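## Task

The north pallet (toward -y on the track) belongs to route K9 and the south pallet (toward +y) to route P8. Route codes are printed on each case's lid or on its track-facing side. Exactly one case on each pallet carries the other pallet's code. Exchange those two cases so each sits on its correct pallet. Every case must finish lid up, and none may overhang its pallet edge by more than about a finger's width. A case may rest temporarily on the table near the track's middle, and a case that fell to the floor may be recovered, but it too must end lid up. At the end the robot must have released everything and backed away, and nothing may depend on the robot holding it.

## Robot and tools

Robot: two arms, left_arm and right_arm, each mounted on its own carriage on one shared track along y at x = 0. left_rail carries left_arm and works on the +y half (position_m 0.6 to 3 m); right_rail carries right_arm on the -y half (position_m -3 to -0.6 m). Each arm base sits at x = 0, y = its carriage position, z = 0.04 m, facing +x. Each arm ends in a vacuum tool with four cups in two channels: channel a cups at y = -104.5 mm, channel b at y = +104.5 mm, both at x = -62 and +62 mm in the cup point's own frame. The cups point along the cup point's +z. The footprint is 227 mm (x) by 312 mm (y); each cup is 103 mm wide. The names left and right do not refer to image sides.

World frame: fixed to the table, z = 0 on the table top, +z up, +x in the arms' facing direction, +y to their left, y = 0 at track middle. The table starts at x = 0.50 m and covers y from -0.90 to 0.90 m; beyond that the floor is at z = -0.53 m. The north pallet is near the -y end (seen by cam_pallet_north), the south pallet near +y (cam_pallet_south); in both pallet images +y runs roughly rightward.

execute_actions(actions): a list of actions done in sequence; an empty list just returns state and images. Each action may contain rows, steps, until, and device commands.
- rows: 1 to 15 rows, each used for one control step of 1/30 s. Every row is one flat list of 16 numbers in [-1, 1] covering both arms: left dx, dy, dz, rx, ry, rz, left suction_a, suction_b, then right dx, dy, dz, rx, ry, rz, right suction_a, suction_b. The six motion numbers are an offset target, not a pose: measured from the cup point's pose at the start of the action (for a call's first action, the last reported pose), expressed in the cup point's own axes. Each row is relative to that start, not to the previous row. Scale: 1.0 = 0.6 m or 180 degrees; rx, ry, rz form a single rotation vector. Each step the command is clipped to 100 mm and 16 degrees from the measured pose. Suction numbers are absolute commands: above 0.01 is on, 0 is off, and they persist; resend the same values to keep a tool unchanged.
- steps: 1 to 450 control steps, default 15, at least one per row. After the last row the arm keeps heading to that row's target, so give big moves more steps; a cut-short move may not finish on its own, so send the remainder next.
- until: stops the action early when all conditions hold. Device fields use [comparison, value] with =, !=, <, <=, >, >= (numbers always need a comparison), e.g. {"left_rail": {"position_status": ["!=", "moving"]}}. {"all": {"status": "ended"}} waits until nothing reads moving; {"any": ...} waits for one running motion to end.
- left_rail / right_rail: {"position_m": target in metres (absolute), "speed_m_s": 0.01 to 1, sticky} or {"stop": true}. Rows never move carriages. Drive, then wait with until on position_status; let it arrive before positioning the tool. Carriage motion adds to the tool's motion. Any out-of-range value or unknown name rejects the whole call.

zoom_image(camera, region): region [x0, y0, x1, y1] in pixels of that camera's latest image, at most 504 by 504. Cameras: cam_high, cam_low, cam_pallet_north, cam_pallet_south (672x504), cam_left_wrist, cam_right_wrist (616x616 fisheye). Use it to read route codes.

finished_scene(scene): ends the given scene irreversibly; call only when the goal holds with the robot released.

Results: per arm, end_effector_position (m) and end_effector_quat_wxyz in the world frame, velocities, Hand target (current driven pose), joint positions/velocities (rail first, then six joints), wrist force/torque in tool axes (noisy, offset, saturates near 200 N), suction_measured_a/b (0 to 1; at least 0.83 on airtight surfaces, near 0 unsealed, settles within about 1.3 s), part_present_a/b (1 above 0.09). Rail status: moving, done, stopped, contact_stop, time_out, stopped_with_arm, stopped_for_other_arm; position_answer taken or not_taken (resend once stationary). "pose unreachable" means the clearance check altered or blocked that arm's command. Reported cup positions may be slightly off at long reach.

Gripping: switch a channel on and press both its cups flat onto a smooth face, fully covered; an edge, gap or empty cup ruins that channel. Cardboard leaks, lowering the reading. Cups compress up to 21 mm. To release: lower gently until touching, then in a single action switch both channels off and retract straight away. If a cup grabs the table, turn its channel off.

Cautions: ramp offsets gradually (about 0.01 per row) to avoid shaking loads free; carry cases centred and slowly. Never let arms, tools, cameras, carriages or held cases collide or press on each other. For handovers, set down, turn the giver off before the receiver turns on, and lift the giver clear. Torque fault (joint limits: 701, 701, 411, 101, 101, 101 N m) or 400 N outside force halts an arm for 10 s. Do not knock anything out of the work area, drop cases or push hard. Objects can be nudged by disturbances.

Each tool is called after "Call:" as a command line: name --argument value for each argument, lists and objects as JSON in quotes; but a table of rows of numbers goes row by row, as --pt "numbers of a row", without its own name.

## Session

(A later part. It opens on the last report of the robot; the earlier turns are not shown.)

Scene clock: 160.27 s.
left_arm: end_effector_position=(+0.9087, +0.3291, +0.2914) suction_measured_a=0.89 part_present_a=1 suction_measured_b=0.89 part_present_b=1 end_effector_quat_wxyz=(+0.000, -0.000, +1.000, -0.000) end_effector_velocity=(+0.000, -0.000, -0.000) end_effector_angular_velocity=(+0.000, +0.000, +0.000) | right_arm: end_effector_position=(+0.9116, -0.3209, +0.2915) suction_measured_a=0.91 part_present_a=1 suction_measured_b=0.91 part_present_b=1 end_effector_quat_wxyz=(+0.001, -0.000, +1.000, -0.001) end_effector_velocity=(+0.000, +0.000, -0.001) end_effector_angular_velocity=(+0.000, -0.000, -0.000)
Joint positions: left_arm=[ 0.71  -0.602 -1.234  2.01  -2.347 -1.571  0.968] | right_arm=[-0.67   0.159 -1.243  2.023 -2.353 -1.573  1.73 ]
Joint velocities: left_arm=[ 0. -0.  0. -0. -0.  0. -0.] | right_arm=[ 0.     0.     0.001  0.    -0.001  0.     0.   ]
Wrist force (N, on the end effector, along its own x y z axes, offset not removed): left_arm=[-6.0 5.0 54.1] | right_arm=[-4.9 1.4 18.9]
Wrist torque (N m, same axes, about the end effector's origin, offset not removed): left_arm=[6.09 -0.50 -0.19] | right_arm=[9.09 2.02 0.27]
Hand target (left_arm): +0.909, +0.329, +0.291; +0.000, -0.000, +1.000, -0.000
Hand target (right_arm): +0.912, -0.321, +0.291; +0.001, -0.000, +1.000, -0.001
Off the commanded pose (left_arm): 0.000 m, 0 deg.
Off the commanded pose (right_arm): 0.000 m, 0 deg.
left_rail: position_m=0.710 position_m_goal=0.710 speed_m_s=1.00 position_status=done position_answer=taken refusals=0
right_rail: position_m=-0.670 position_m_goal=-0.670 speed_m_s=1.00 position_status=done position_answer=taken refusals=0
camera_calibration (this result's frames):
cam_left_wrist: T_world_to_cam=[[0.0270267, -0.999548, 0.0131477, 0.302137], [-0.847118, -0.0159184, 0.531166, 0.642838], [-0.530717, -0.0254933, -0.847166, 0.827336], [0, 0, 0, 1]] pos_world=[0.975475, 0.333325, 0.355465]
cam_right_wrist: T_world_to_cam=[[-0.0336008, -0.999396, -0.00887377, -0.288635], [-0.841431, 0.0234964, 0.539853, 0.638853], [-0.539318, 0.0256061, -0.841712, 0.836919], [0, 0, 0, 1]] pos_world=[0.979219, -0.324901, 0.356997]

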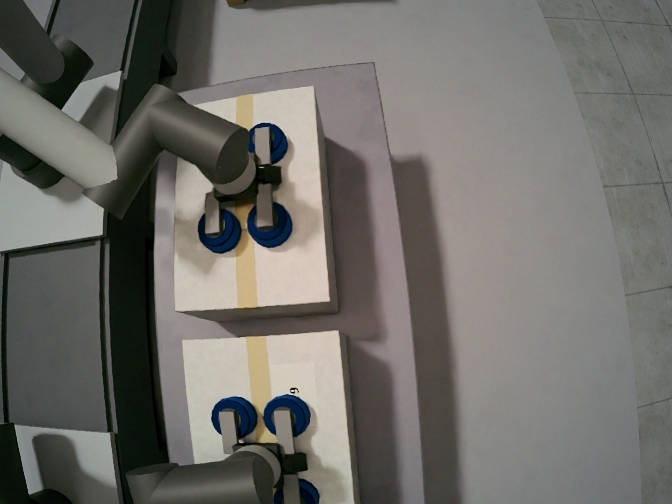

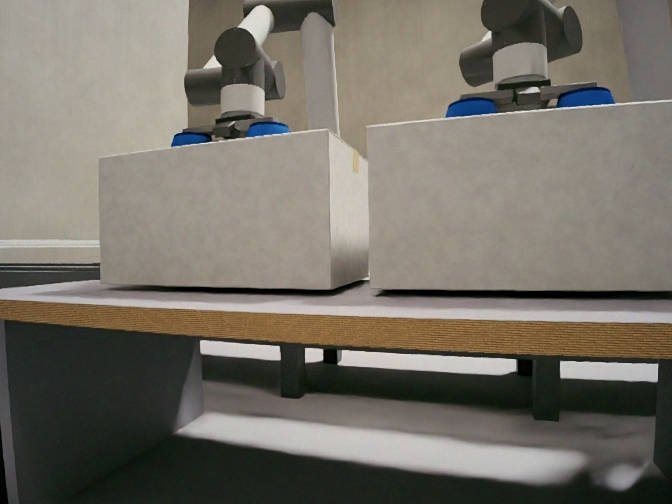

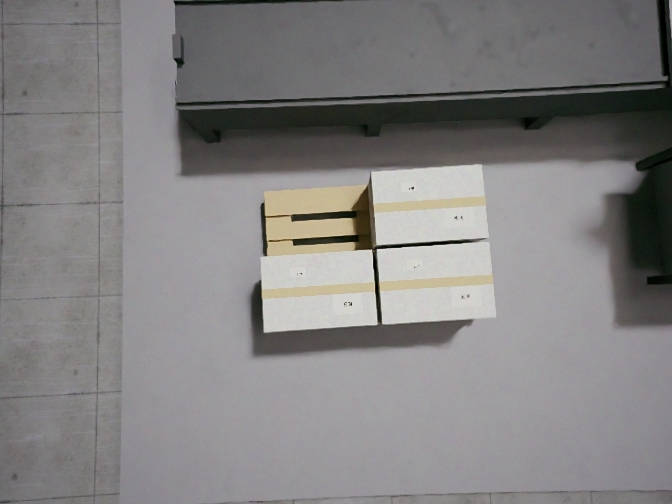

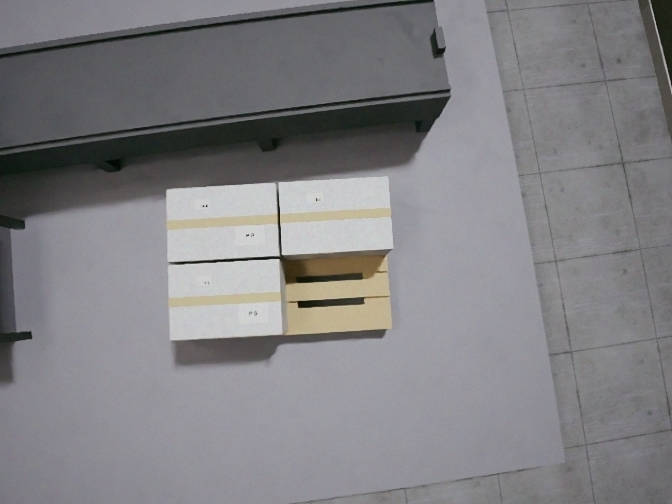

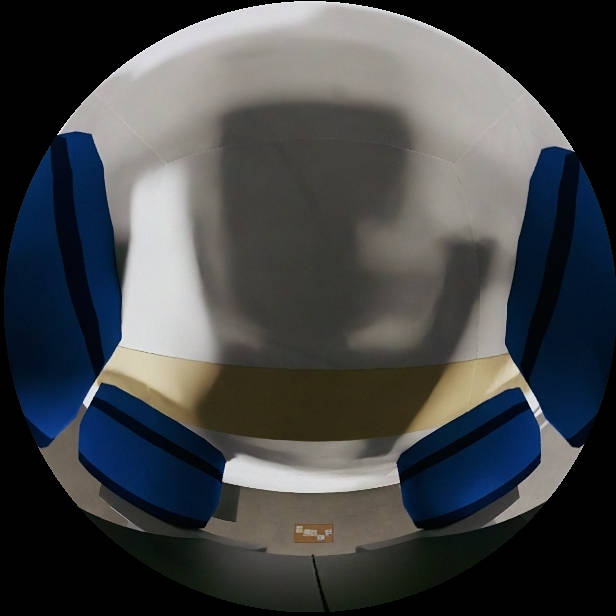

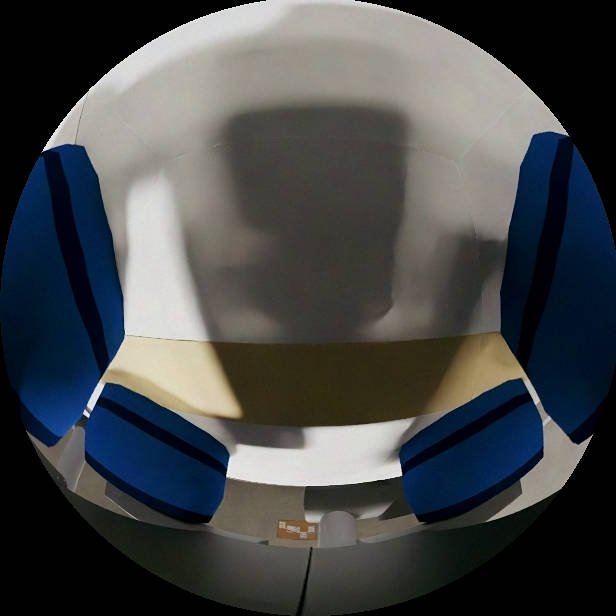

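Call:
execute_actions --actions '[{"rows":[[0,0,-0.01,0,0,0,1,1,0,0,-0.01,0,0,0,1,1],[0,0,-0.025,0,0,0,1,1,0,0,-0.025,0,0,0,1,1],[-0.005,0.005,-0.04,0,0,0,1,1,0,-0.005,-0.04,0,0,0,1,1],[-0.015,0.017,-0.055,0,0,0,1,1,0.004,-0.017,-0.055,0,0,0,1,1],[-0.03,0.035,-0.064,0,0,0.002,1,1,0.008,-0.035,-0.064,0,0,-0.002,1,1],[-0.05,0.06,-0.064,0,0,0.004,1,1,0.015,-0.06,-0.064,0,0,-0.003,1,1],[-0.08,0.09,-0.064,0,0,0.006,1,1,0.022,-0.09,-0.064,0,0,-0.005,1,1],[-0.11,0.13,-0.064,0,0,0.009,1,1,0.032,-0.13,-0.064,0,0,-0.007,1,1],[-0.563,0.646,-0.064,0,0,0.0204,1,1,0.1527,-0.617,-0.064,0,0,-0.0128,1,1]],"steps":42,"left_rail":{"position_m":2.74},"right_rail":{"position_m":-2.786}}]'

Scene clock: 177.23 s.
left_arm: end_effector_position=(+1.2349, +1.8180, +0.3304) suction_measured_a=0.89 part_present_a=1 suction_measured_b=0.89 part_present_b=1 end_effector_quat_wxyz=(+0.002, +0.031, +1.000, -0.000) end_effector_velocity=(+0.087, +1.055, -0.002) end_effector_angular_velocity=(-0.005, +0.014, -0.007) | right_arm: end_effector_position=(+0.8201, -1.7967, +0.3302) suction_measured_a=0.91 part_present_a=1 suction_measured_b=0.91 part_present_b=1 end_effector_quat_wxyz=(+0.001, -0.020, +1.000, -0.001) end_effector_velocity=(-0.003, -1.014, +0.001) end_effector_angular_velocity=(+0.002, -0.000, +0.003)
Joint positions: left_arm=[ 1.817 -0.163 -1.027  1.6   -2.148 -1.571  1.47 ] | right_arm=[-1.778 -0.27  -1.435  2.214 -2.353 -1.572  1.261]
Joint velocities: left_arm=[ 0.999  0.058  0.089 -0.155  0.079 -0.007  0.065] | right_arm=[-1.    -0.019 -0.004  0.003  0.002  0.002 -0.022]
Wrist force (N, on the end effector, along its own x y z axes, offset not removed): left_arm=[-13.2 11.3 48.0] | right_arm=[-6.3 3.5 18.2]
Wrist torque (N m, same axes, about the end effector's origin, offset not removed): left_arm=[4.14 -2.96 0.27] | right_arm=[8.97 2.56 0.02]
Hand target (left_arm): +1.246, +1.884, +0.330; +0.001, +0.032, +0.999, -0.000
Hand target (right_arm): +0.820, -1.857, +0.330; +0.001, -0.020, +1.000, -0.001
Off the commanded pose (left_arm): 0.013 m, 0 deg.
Off the commanded pose (right_arm): 0.002 m, 0 deg.
left_rail: position_m=1.817 position_m_goal=2.740 speed_m_s=1.00 position_status=moving position_answer=taken refusals=0
right_rail: position_m=-1.778 position_m_goal=-2.786 speed_m_s=1.00 position_status=moving position_answer=taken refusals=0
camera_calibration (this result's frames):
cam_left_wrist: T_world_to_cam=[[-0.0360227, -0.999268, 0.012907, 1.85849], [-0.847822, 0.0373955, 0.52896, 0.826853], [-0.529055, 0.00811174, -0.848549, 1.0088], [0, 0, 0, 1]] pos_world=[1.30168, 1.81803, 0.394656]
cam_right_wrist: T_world_to_cam=[[0.00629649, -0.999941, -0.00883972, -1.80004], [-0.84189, -0.0100711, 0.539554, 0.515772], [-0.539612, 0.00404478, -0.841904, 0.819553], [0, 0, 0, 1]] pos_world=[0.887798, -1.79805, 0.395786]

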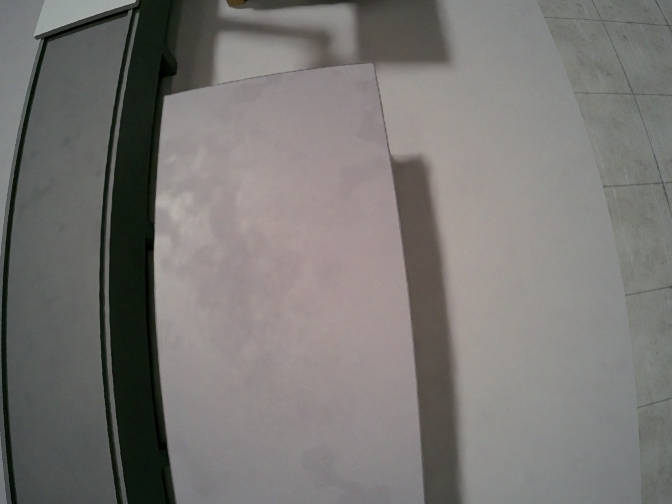

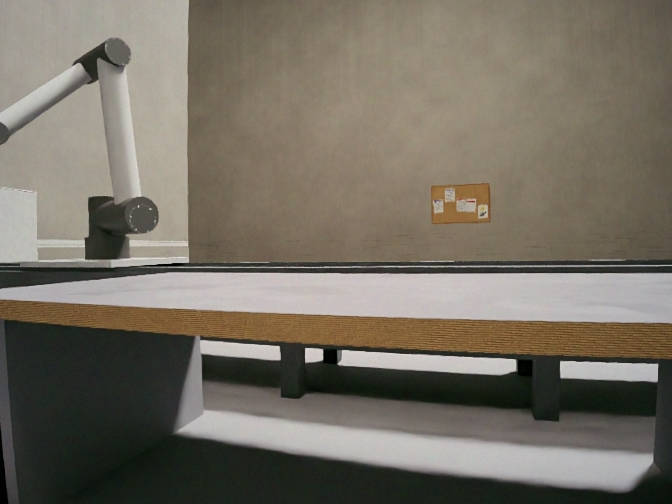

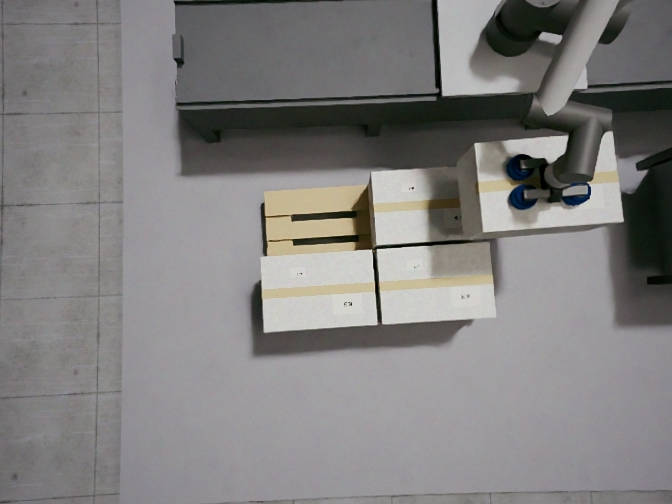

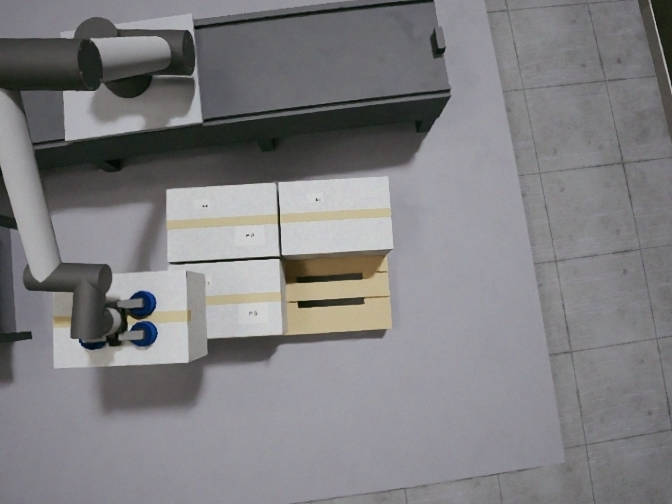

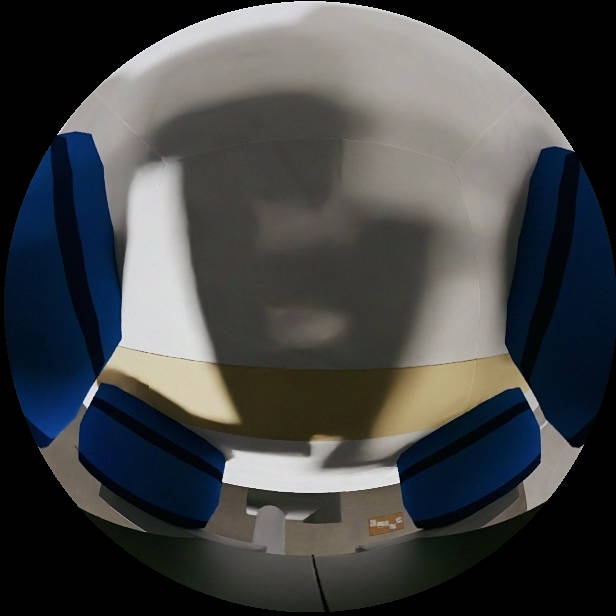

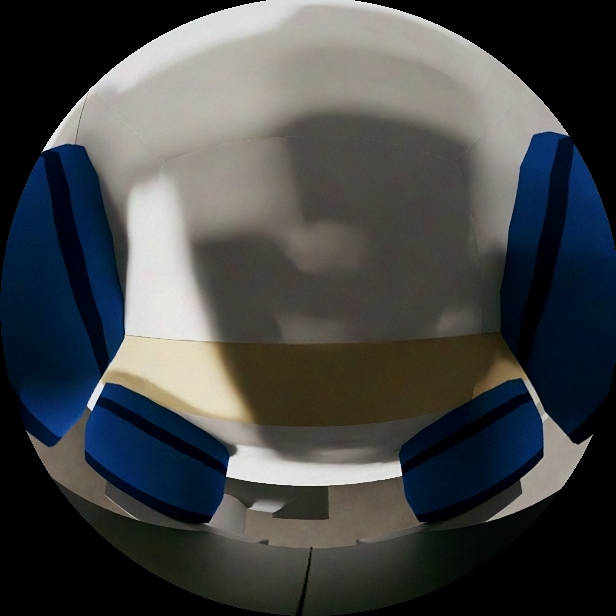

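Waiting for rails to finish before reading the pose again.

Call:
execute_actions --actions '[]'

Scene clock: 179.17 s.
left_arm: end_effector_position=(+1.2458, +2.7474, +0.3303) suction_measured_a=0.89 part_present_a=1 suction_measured_b=0.89 part_present_b=1 end_effector_quat_wxyz=(+0.001, +0.032, +0.999, -0.000) end_effector_velocity=(-0.000, +0.001, -0.000) end_effector_angular_velocity=(+0.000, +0.000, +0.000) | right_arm: end_effector_position=(+0.8197, -2.8068, +0.3304) suction_measured_a=0.91 part_present_a=1 suction_measured_b=0.91 part_present_b=1 end_effector_quat_wxyz=(+0.001, -0.020, +1.000, -0.001) end_effector_velocity=(-0.000, +0.000, +0.000) end_effector_angular_velocity=(-0.000, +0.000, +0.000)
Joint positions: left_arm=[ 2.74  -0.156 -1.016  1.581 -2.138 -1.571  1.478] | right_arm=[-2.786 -0.273 -1.435  2.214 -2.352 -1.571  1.258]
Joint velocities: left_arm=[ 0.  0. -0.  0.  0.  0. -0.] | right_arm=[ 0.  0. -0.  0. -0. -0. -0.]
Wrist force (N, on the end effector, along its own x y z axes, offset not removed): left_arm=[-8.4 -1.2 57.3] | right_arm=[-3.9 6.1 18.1]
Wrist torque (N m, same axes, about the end effector's origin, offset not removed): left_arm=[4.87 -0.66 -0.08] | right_arm=[8.84 2.14 0.00]
Hand target (left_arm): +1.246, +2.747, +0.330; +0.001, +0.032, +0.999, -0.000
Hand target (right_arm): +0.820, -2.807, +0.330; +0.001, -0.020, +1.000, -0.001
Off the commanded pose (left_arm): 0.001 m, 0 deg.
Off the commanded pose (right_arm): 0.000 m, 0 deg.
left_rail: position_m=2.740 position_m_goal=2.740 speed_m_s=1.00 position_status=done position_answer=taken refusals=0
right_rail: position_m=-2.786 position_m_goal=-2.786 speed_m_s=1.00 position_status=done position_answer=taken refusals=0
camera_calibration (this result's frames):
cam_left_wrist: T_world_to_cam=[[-0.0370585, -0.999226, 0.0132297, 2.78869], [-0.846875, 0.0384308, 0.530402, 0.796821], [-0.5305, 0.00845202, -0.847643, 1.00747], [0, 0, 0, 1]] pos_world=[1.31261, 2.74739, 0.394445]
cam_right_wrist: T_world_to_cam=[[0.00659651, -0.999937, -0.00906078, -2.81024], [-0.841875, -0.010443, 0.539572, 0.504149], [-0.539633, 0.00406875, -0.841891, 0.823642], [0, 0, 0, 1]] pos_world=[0.887432, -2.80815, 0.395929]

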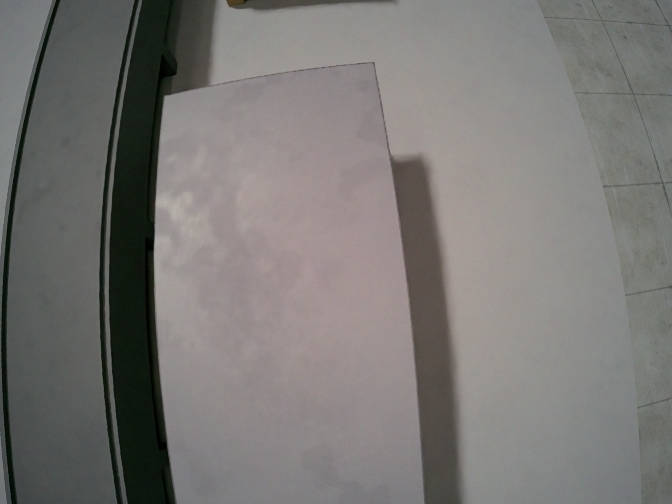

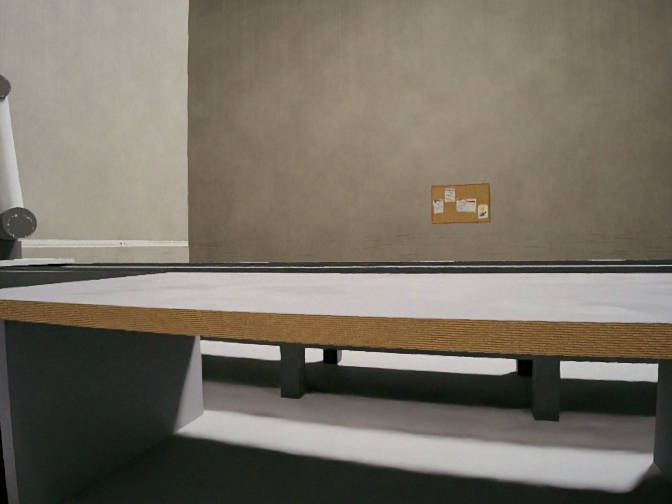

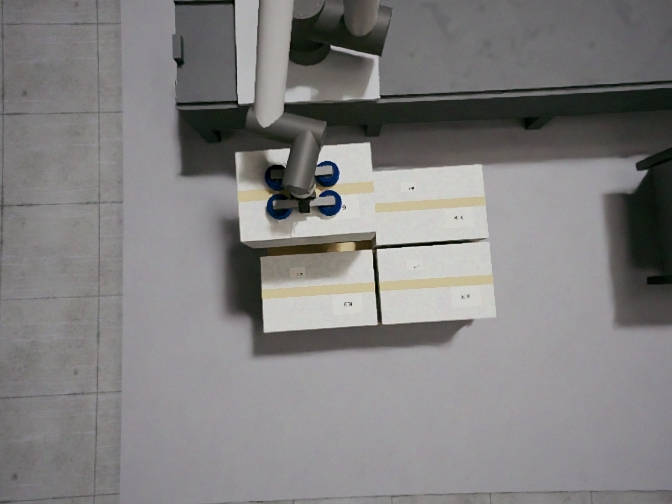

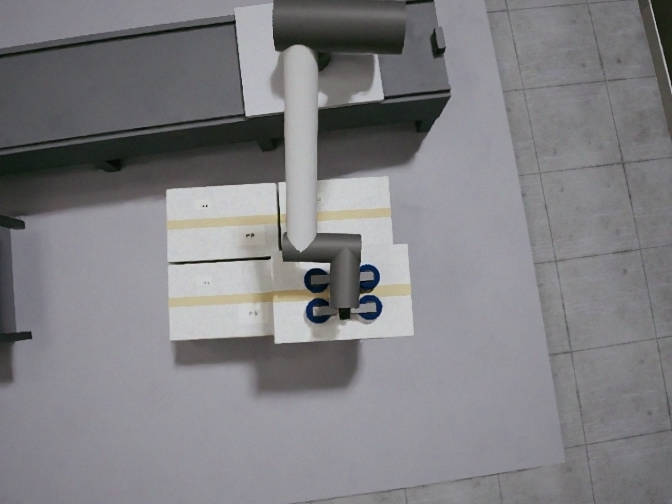

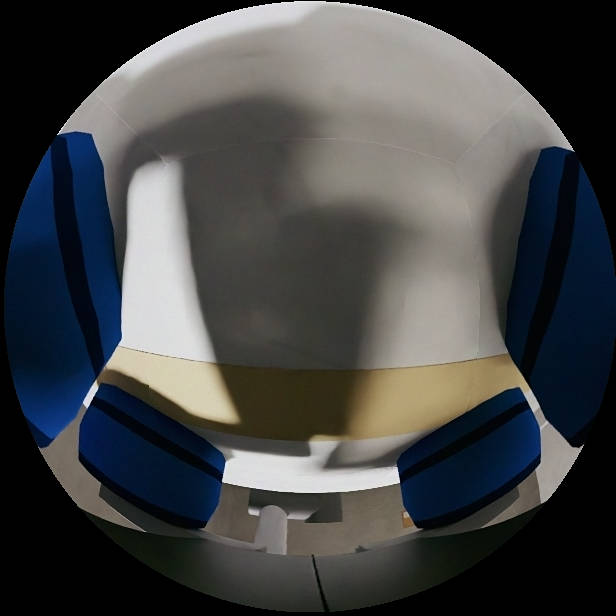

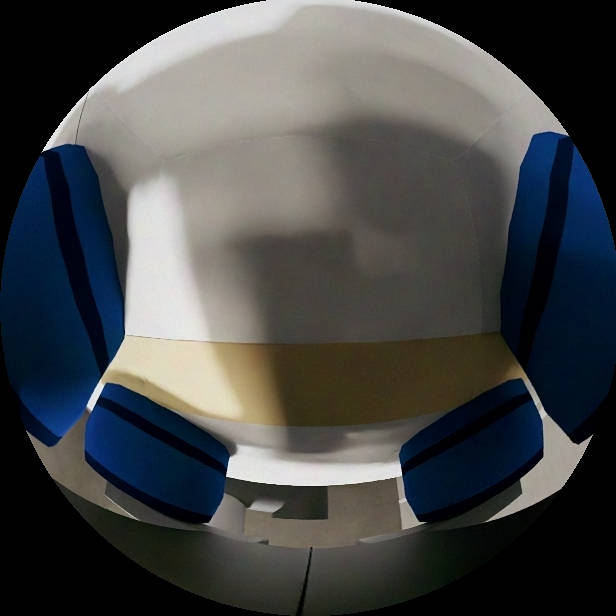

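Call:
execute_actions --actions '[{"rows":[[0,0.003,0.01,0,0.0006,0,1,1,0,0,0.01,0,0.0006,0,1,1],[0,0.006,0.03,0,0.0006,0,1,1,0,0,0.03,0,0.0006,0,1,1],[0,0.006,0.06,0,0.0006,0,1,1,0,0,0.06,0,0.0006,0,1,1],[0,0.006,0.1,0,0.0006,0,1,1,0,0,0.1,0,0.0006,0,1,1],[0,0.006,0.15,0,0.0006,0,1,1,0,0,0.15,0,0.0006,0,1,1],[0,0.006,0.7,0,0.0006,0,1,1,0,0,0.7,0,0.0006,0,1,1]],"steps":38}]'

Scene clock: 184.60 s.
left_arm: end_effector_position=(+1.2455, +2.7512, -0.0861) suction_measured_a=0.89 part_present_a=1 suction_measured_b=0.89 part_present_b=1 end_effector_quat_wxyz=(-0.000, +0.032, +0.999, -0.000) end_effector_velocity=(+0.009, -0.000, -0.026) end_effector_angular_velocity=(-0.000, -0.002, +0.000) | right_arm: end_effector_position=(+0.8188, -2.8077, -0.0838) suction_measured_a=0.91 part_present_a=1 suction_measured_b=0.91 part_present_b=1 end_effector_quat_wxyz=(-0.001, -0.020, +1.000, -0.000) end_effector_velocity=(+0.018, -0.002, -0.047) end_effector_angular_velocity=(-0.003, -0.014, +0.001)
Joint positions: left_arm=[ 2.74  -0.153 -0.673  1.669 -2.566 -1.572  1.481] | right_arm=[-2.786 -0.274 -0.86   2.331 -3.04  -1.572  1.257]
Joint velocities: left_arm=[ 0.     0.001  0.031 -0.018 -0.016  0.     0.001] | right_arm=[ 0.     0.003  0.081 -0.027 -0.068  0.001  0.003]
Wrist force (N, on the end effector, along its own x y z axes, offset not removed): left_arm=[-11.0 0.8 60.3] | right_arm=[-7.7 6.9 28.2]
Wrist torque (N m, same axes, about the end effector's origin, offset not removed): left_arm=[5.35 -0.79 -0.13] | right_arm=[9.48 2.06 0.22]
Hand target (left_arm): +1.246, +2.751, -0.089; -0.000, +0.032, +0.999, -0.000
Hand target (right_arm): +0.821, -2.808, -0.090; +0.000, -0.020, +1.000, -0.001
Off the commanded pose (left_arm): 0.004 m, 0 deg.
Off the commanded pose (right_arm): 0.006 m, 0 deg.
left_rail: position_m=2.740 position_m_goal=2.740 speed_m_s=1.00 position_status=done position_answer=taken refusals=0
right_rail: position_m=-2.786 position_m_goal=-2.786 speed_m_s=1.00 position_status=done position_answer=taken refusals=0
camera_calibration (this result's frames):
cam_left_wrist: T_world_to_cam=[[-0.0370313, -0.999226, 0.0132902, 2.7979], [-0.845835, 0.0384233, 0.532058, 1.01621], [-0.532157, 0.00846152, -0.846603, 0.65644], [0, 0, 0, 1]] pos_world=[1.31248, 2.75114, -0.022121]
cam_right_wrist: T_world_to_cam=[[0.00639478, -0.999935, -0.00943396, -2.81473], [-0.839907, -0.0104908, 0.542629, 0.725345], [-0.542693, 0.00445365, -0.839919, 0.478175], [0, 0, 0, 1]] pos_world=[0.886724, -2.80907, -0.0185185]

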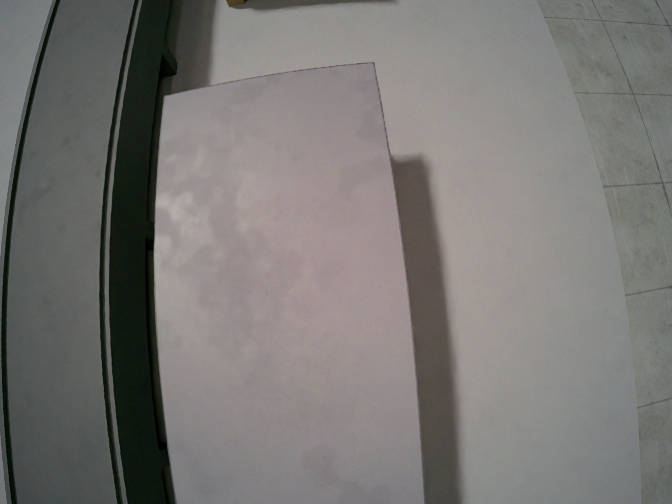

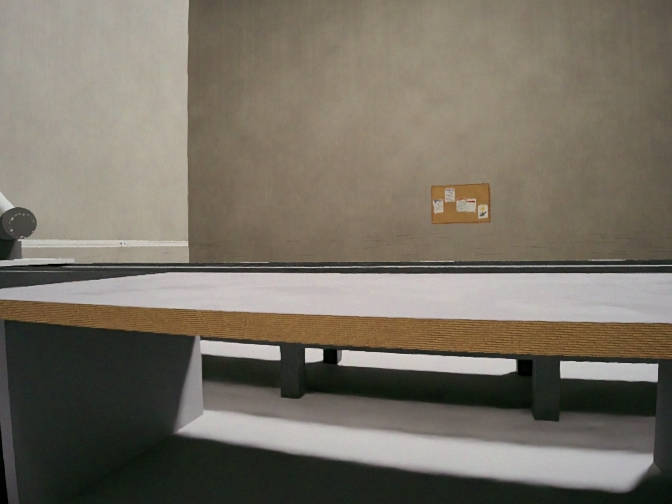

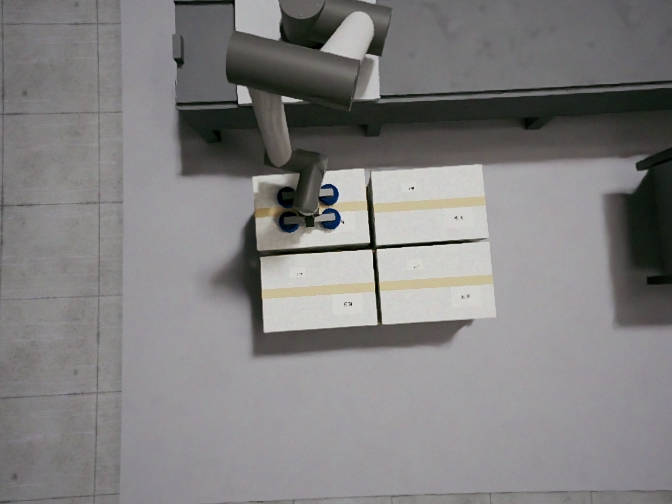

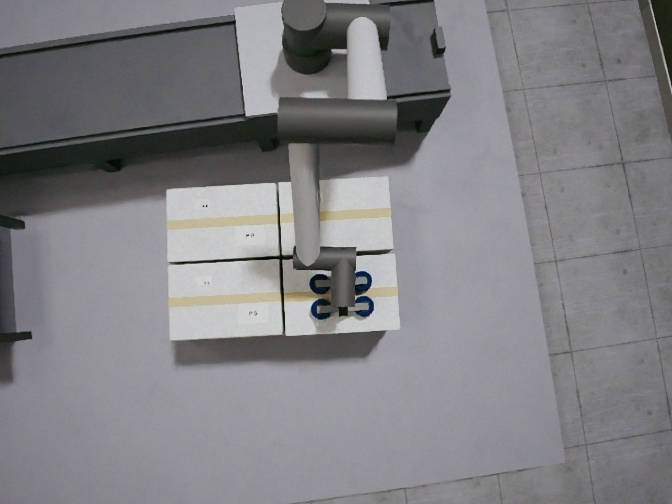

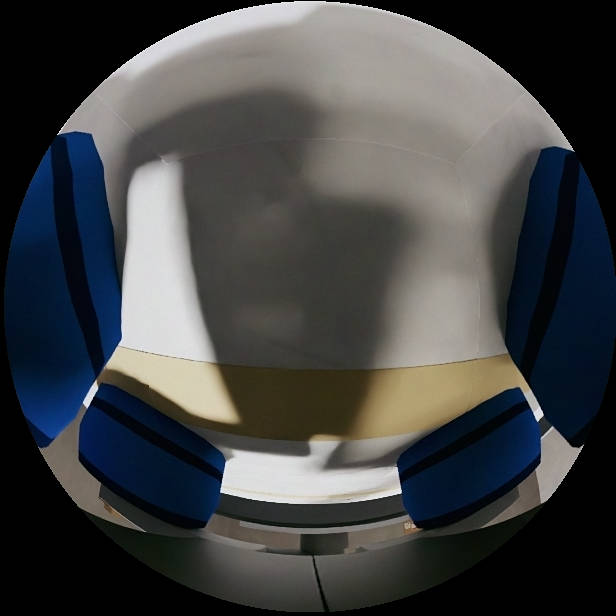

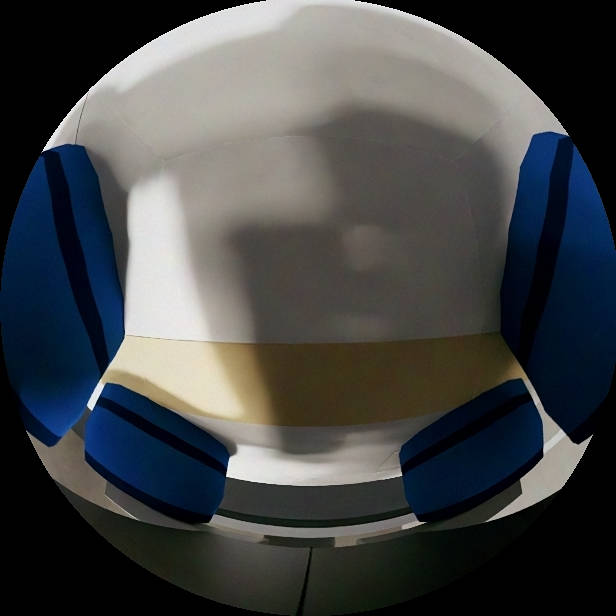

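Call:
execute_actions --actions '[]'

Scene clock: 192.07 s.
left_arm: end_effector_position=(+1.2465, +2.7512, -0.0895) suction_measured_a=0.89 part_present_a=1 suction_measured_b=0.89 part_present_b=1 end_effector_quat_wxyz=(-0.000, +0.032, +0.999, -0.000) end_effector_velocity=(-0.000, -0.000, -0.000) end_effector_angular_velocity=(-0.000, +0.000, -0.000) | right_arm: end_effector_position=(+0.8209, -2.8079, -0.0896) suction_measured_a=0.91 part_present_a=1 suction_measured_b=0.91 part_present_b=1 end_effector_quat_wxyz=(+0.000, -0.020, +1.000, -0.001) end_effector_velocity=(-0.000, -0.000, -0.000) end_effector_angular_velocity=(+0.000, +0.000, -0.000)
Joint positions: left_arm=[ 2.74  -0.153 -0.669  1.667 -2.568 -1.572  1.481] | right_arm=[-2.786 -0.273 -0.85   2.327 -3.048 -1.572  1.257]
Joint velocities: left_arm=[ 0.  0.  0. -0.  0. -0.  0.] | right_arm=[ 0. -0.  0. -0. -0.  0.  0.]
Wrist force (N, on the end effector, along its own x y z axes, offset not removed): left_arm=[-11.6 0.1 53.2] | right_arm=[-5.8 6.6 19.1]
Wrist torque (N m, same axes, about the end effector's origin, offset not removed): left_arm=[4.93 -0.37 -0.17] | right_arm=[9.00 2.32 0.06]
Hand target (left_arm): +1.246, +2.751, -0.089; -0.000, +0.032, +0.999, -0.000
Hand target (right_arm): +0.821, -2.808, -0.090; +0.000, -0.020, +1.000, -0.001
Off the commanded pose (left_arm): 0.001 m, 0 deg.
Off the commanded pose (right_arm): 0.001 m, 0 deg.
left_rail: position_m=2.740 position_m_goal=2.740 speed_m_s=1.00 position_status=done position_answer=taken refusals=0
right_rail: position_m=-2.786 position_m_goal=-2.786 speed_m_s=1.00 position_status=done position_answer=taken refusals=0
camera_calibration (this result's frames):
cam_left_wrist: T_world_to_cam=[[-0.0370324, -0.999227, 0.0131796, 2.79799], [-0.845874, 0.038366, 0.532001, 1.01903], [-0.532095, 0.00855303, -0.846641, 0.653795], [0, 0, 0, 1]] pos_world=[1.31347, 2.75114, -0.0254708]
cam_right_wrist: T_world_to_cam=[[0.00657666, -0.999938, -0.00902516, -2.81507], [-0.84081, -0.0104151, 0.54123, 0.73109], [-0.54129, 0.00402896, -0.840826, 0.472092], [0, 0, 0, 1]] pos_world=[0.88876, -2.80918, -0.024147]

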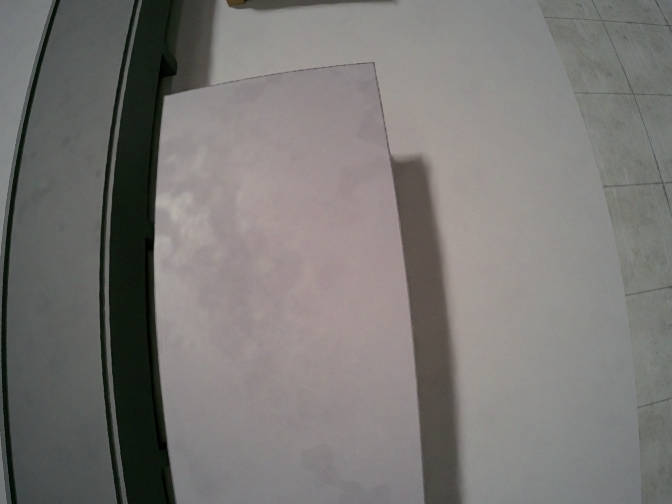

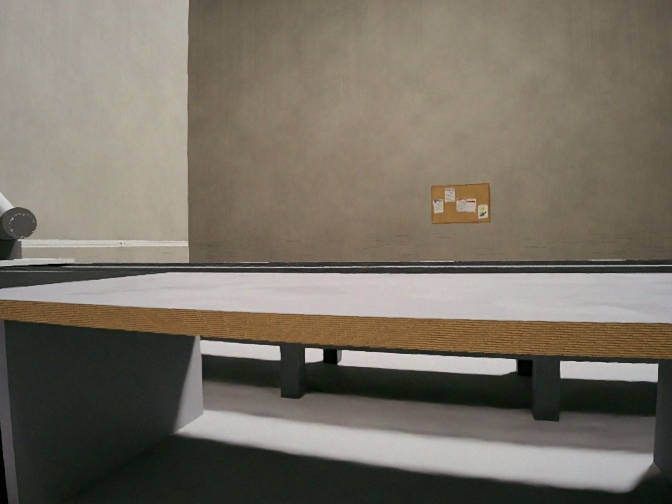

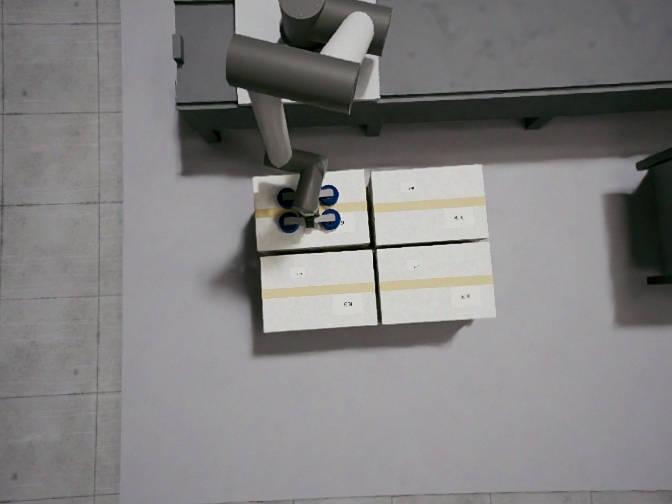

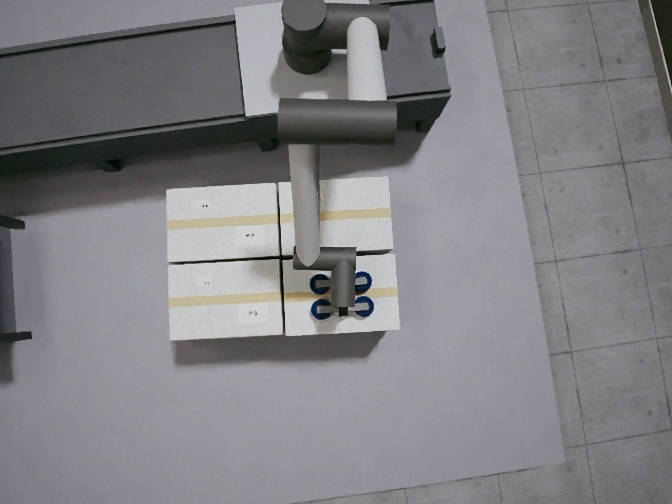

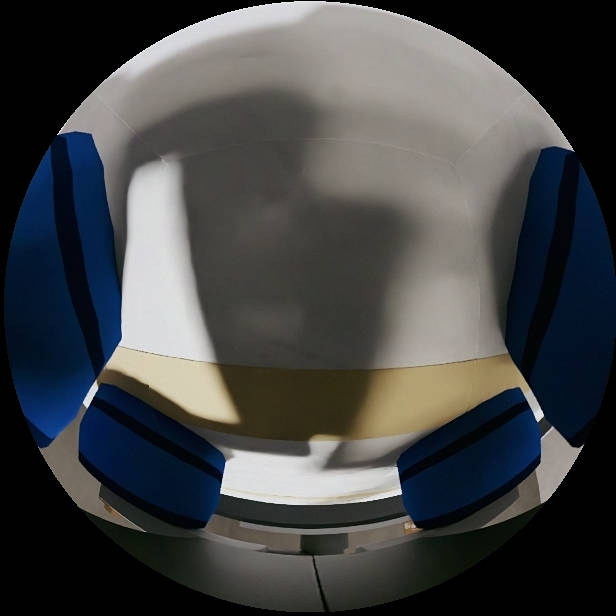

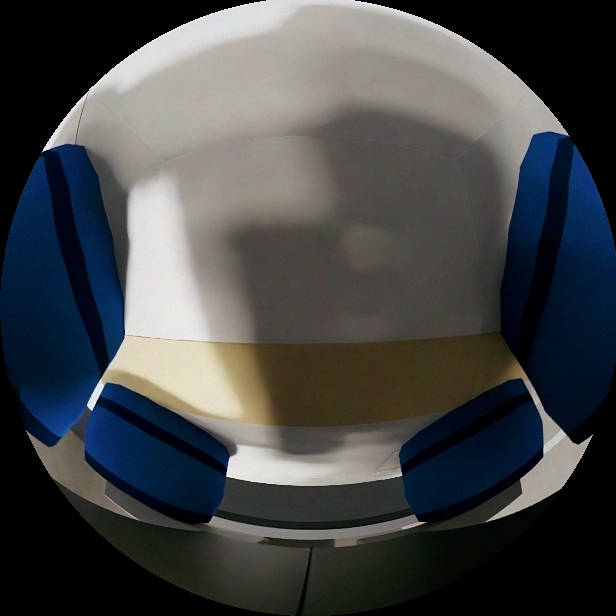

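Call:
zoom_image --camera "cam_pallet_north" --region '[240, 150, 520, 350]'

Call:
zoom_image --camera "cam_pallet_south" --region '[150, 160, 420, 350]'

Region (240, 150, 520, 350) of cam_pallet_north's 672x504 image, scaled by 1.800, with more detail than that image has; it fills the top 360 rows of this view, and the rest is white.

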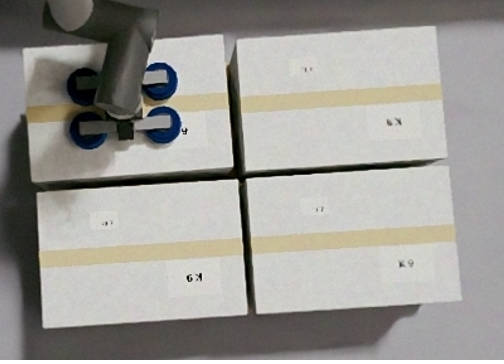

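Region (150, 160, 420, 350) of cam_pallet_south's 672x504 image, scaled by 1.867, with more detail than that image has; it fills the top 355 rows of this view, and the rest is white.

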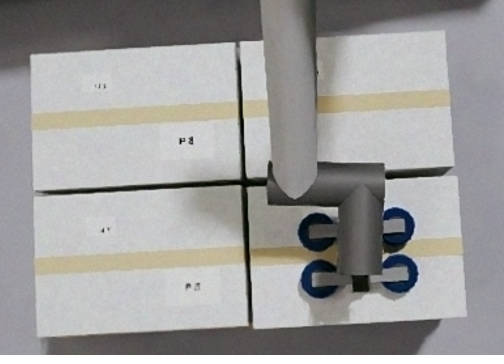

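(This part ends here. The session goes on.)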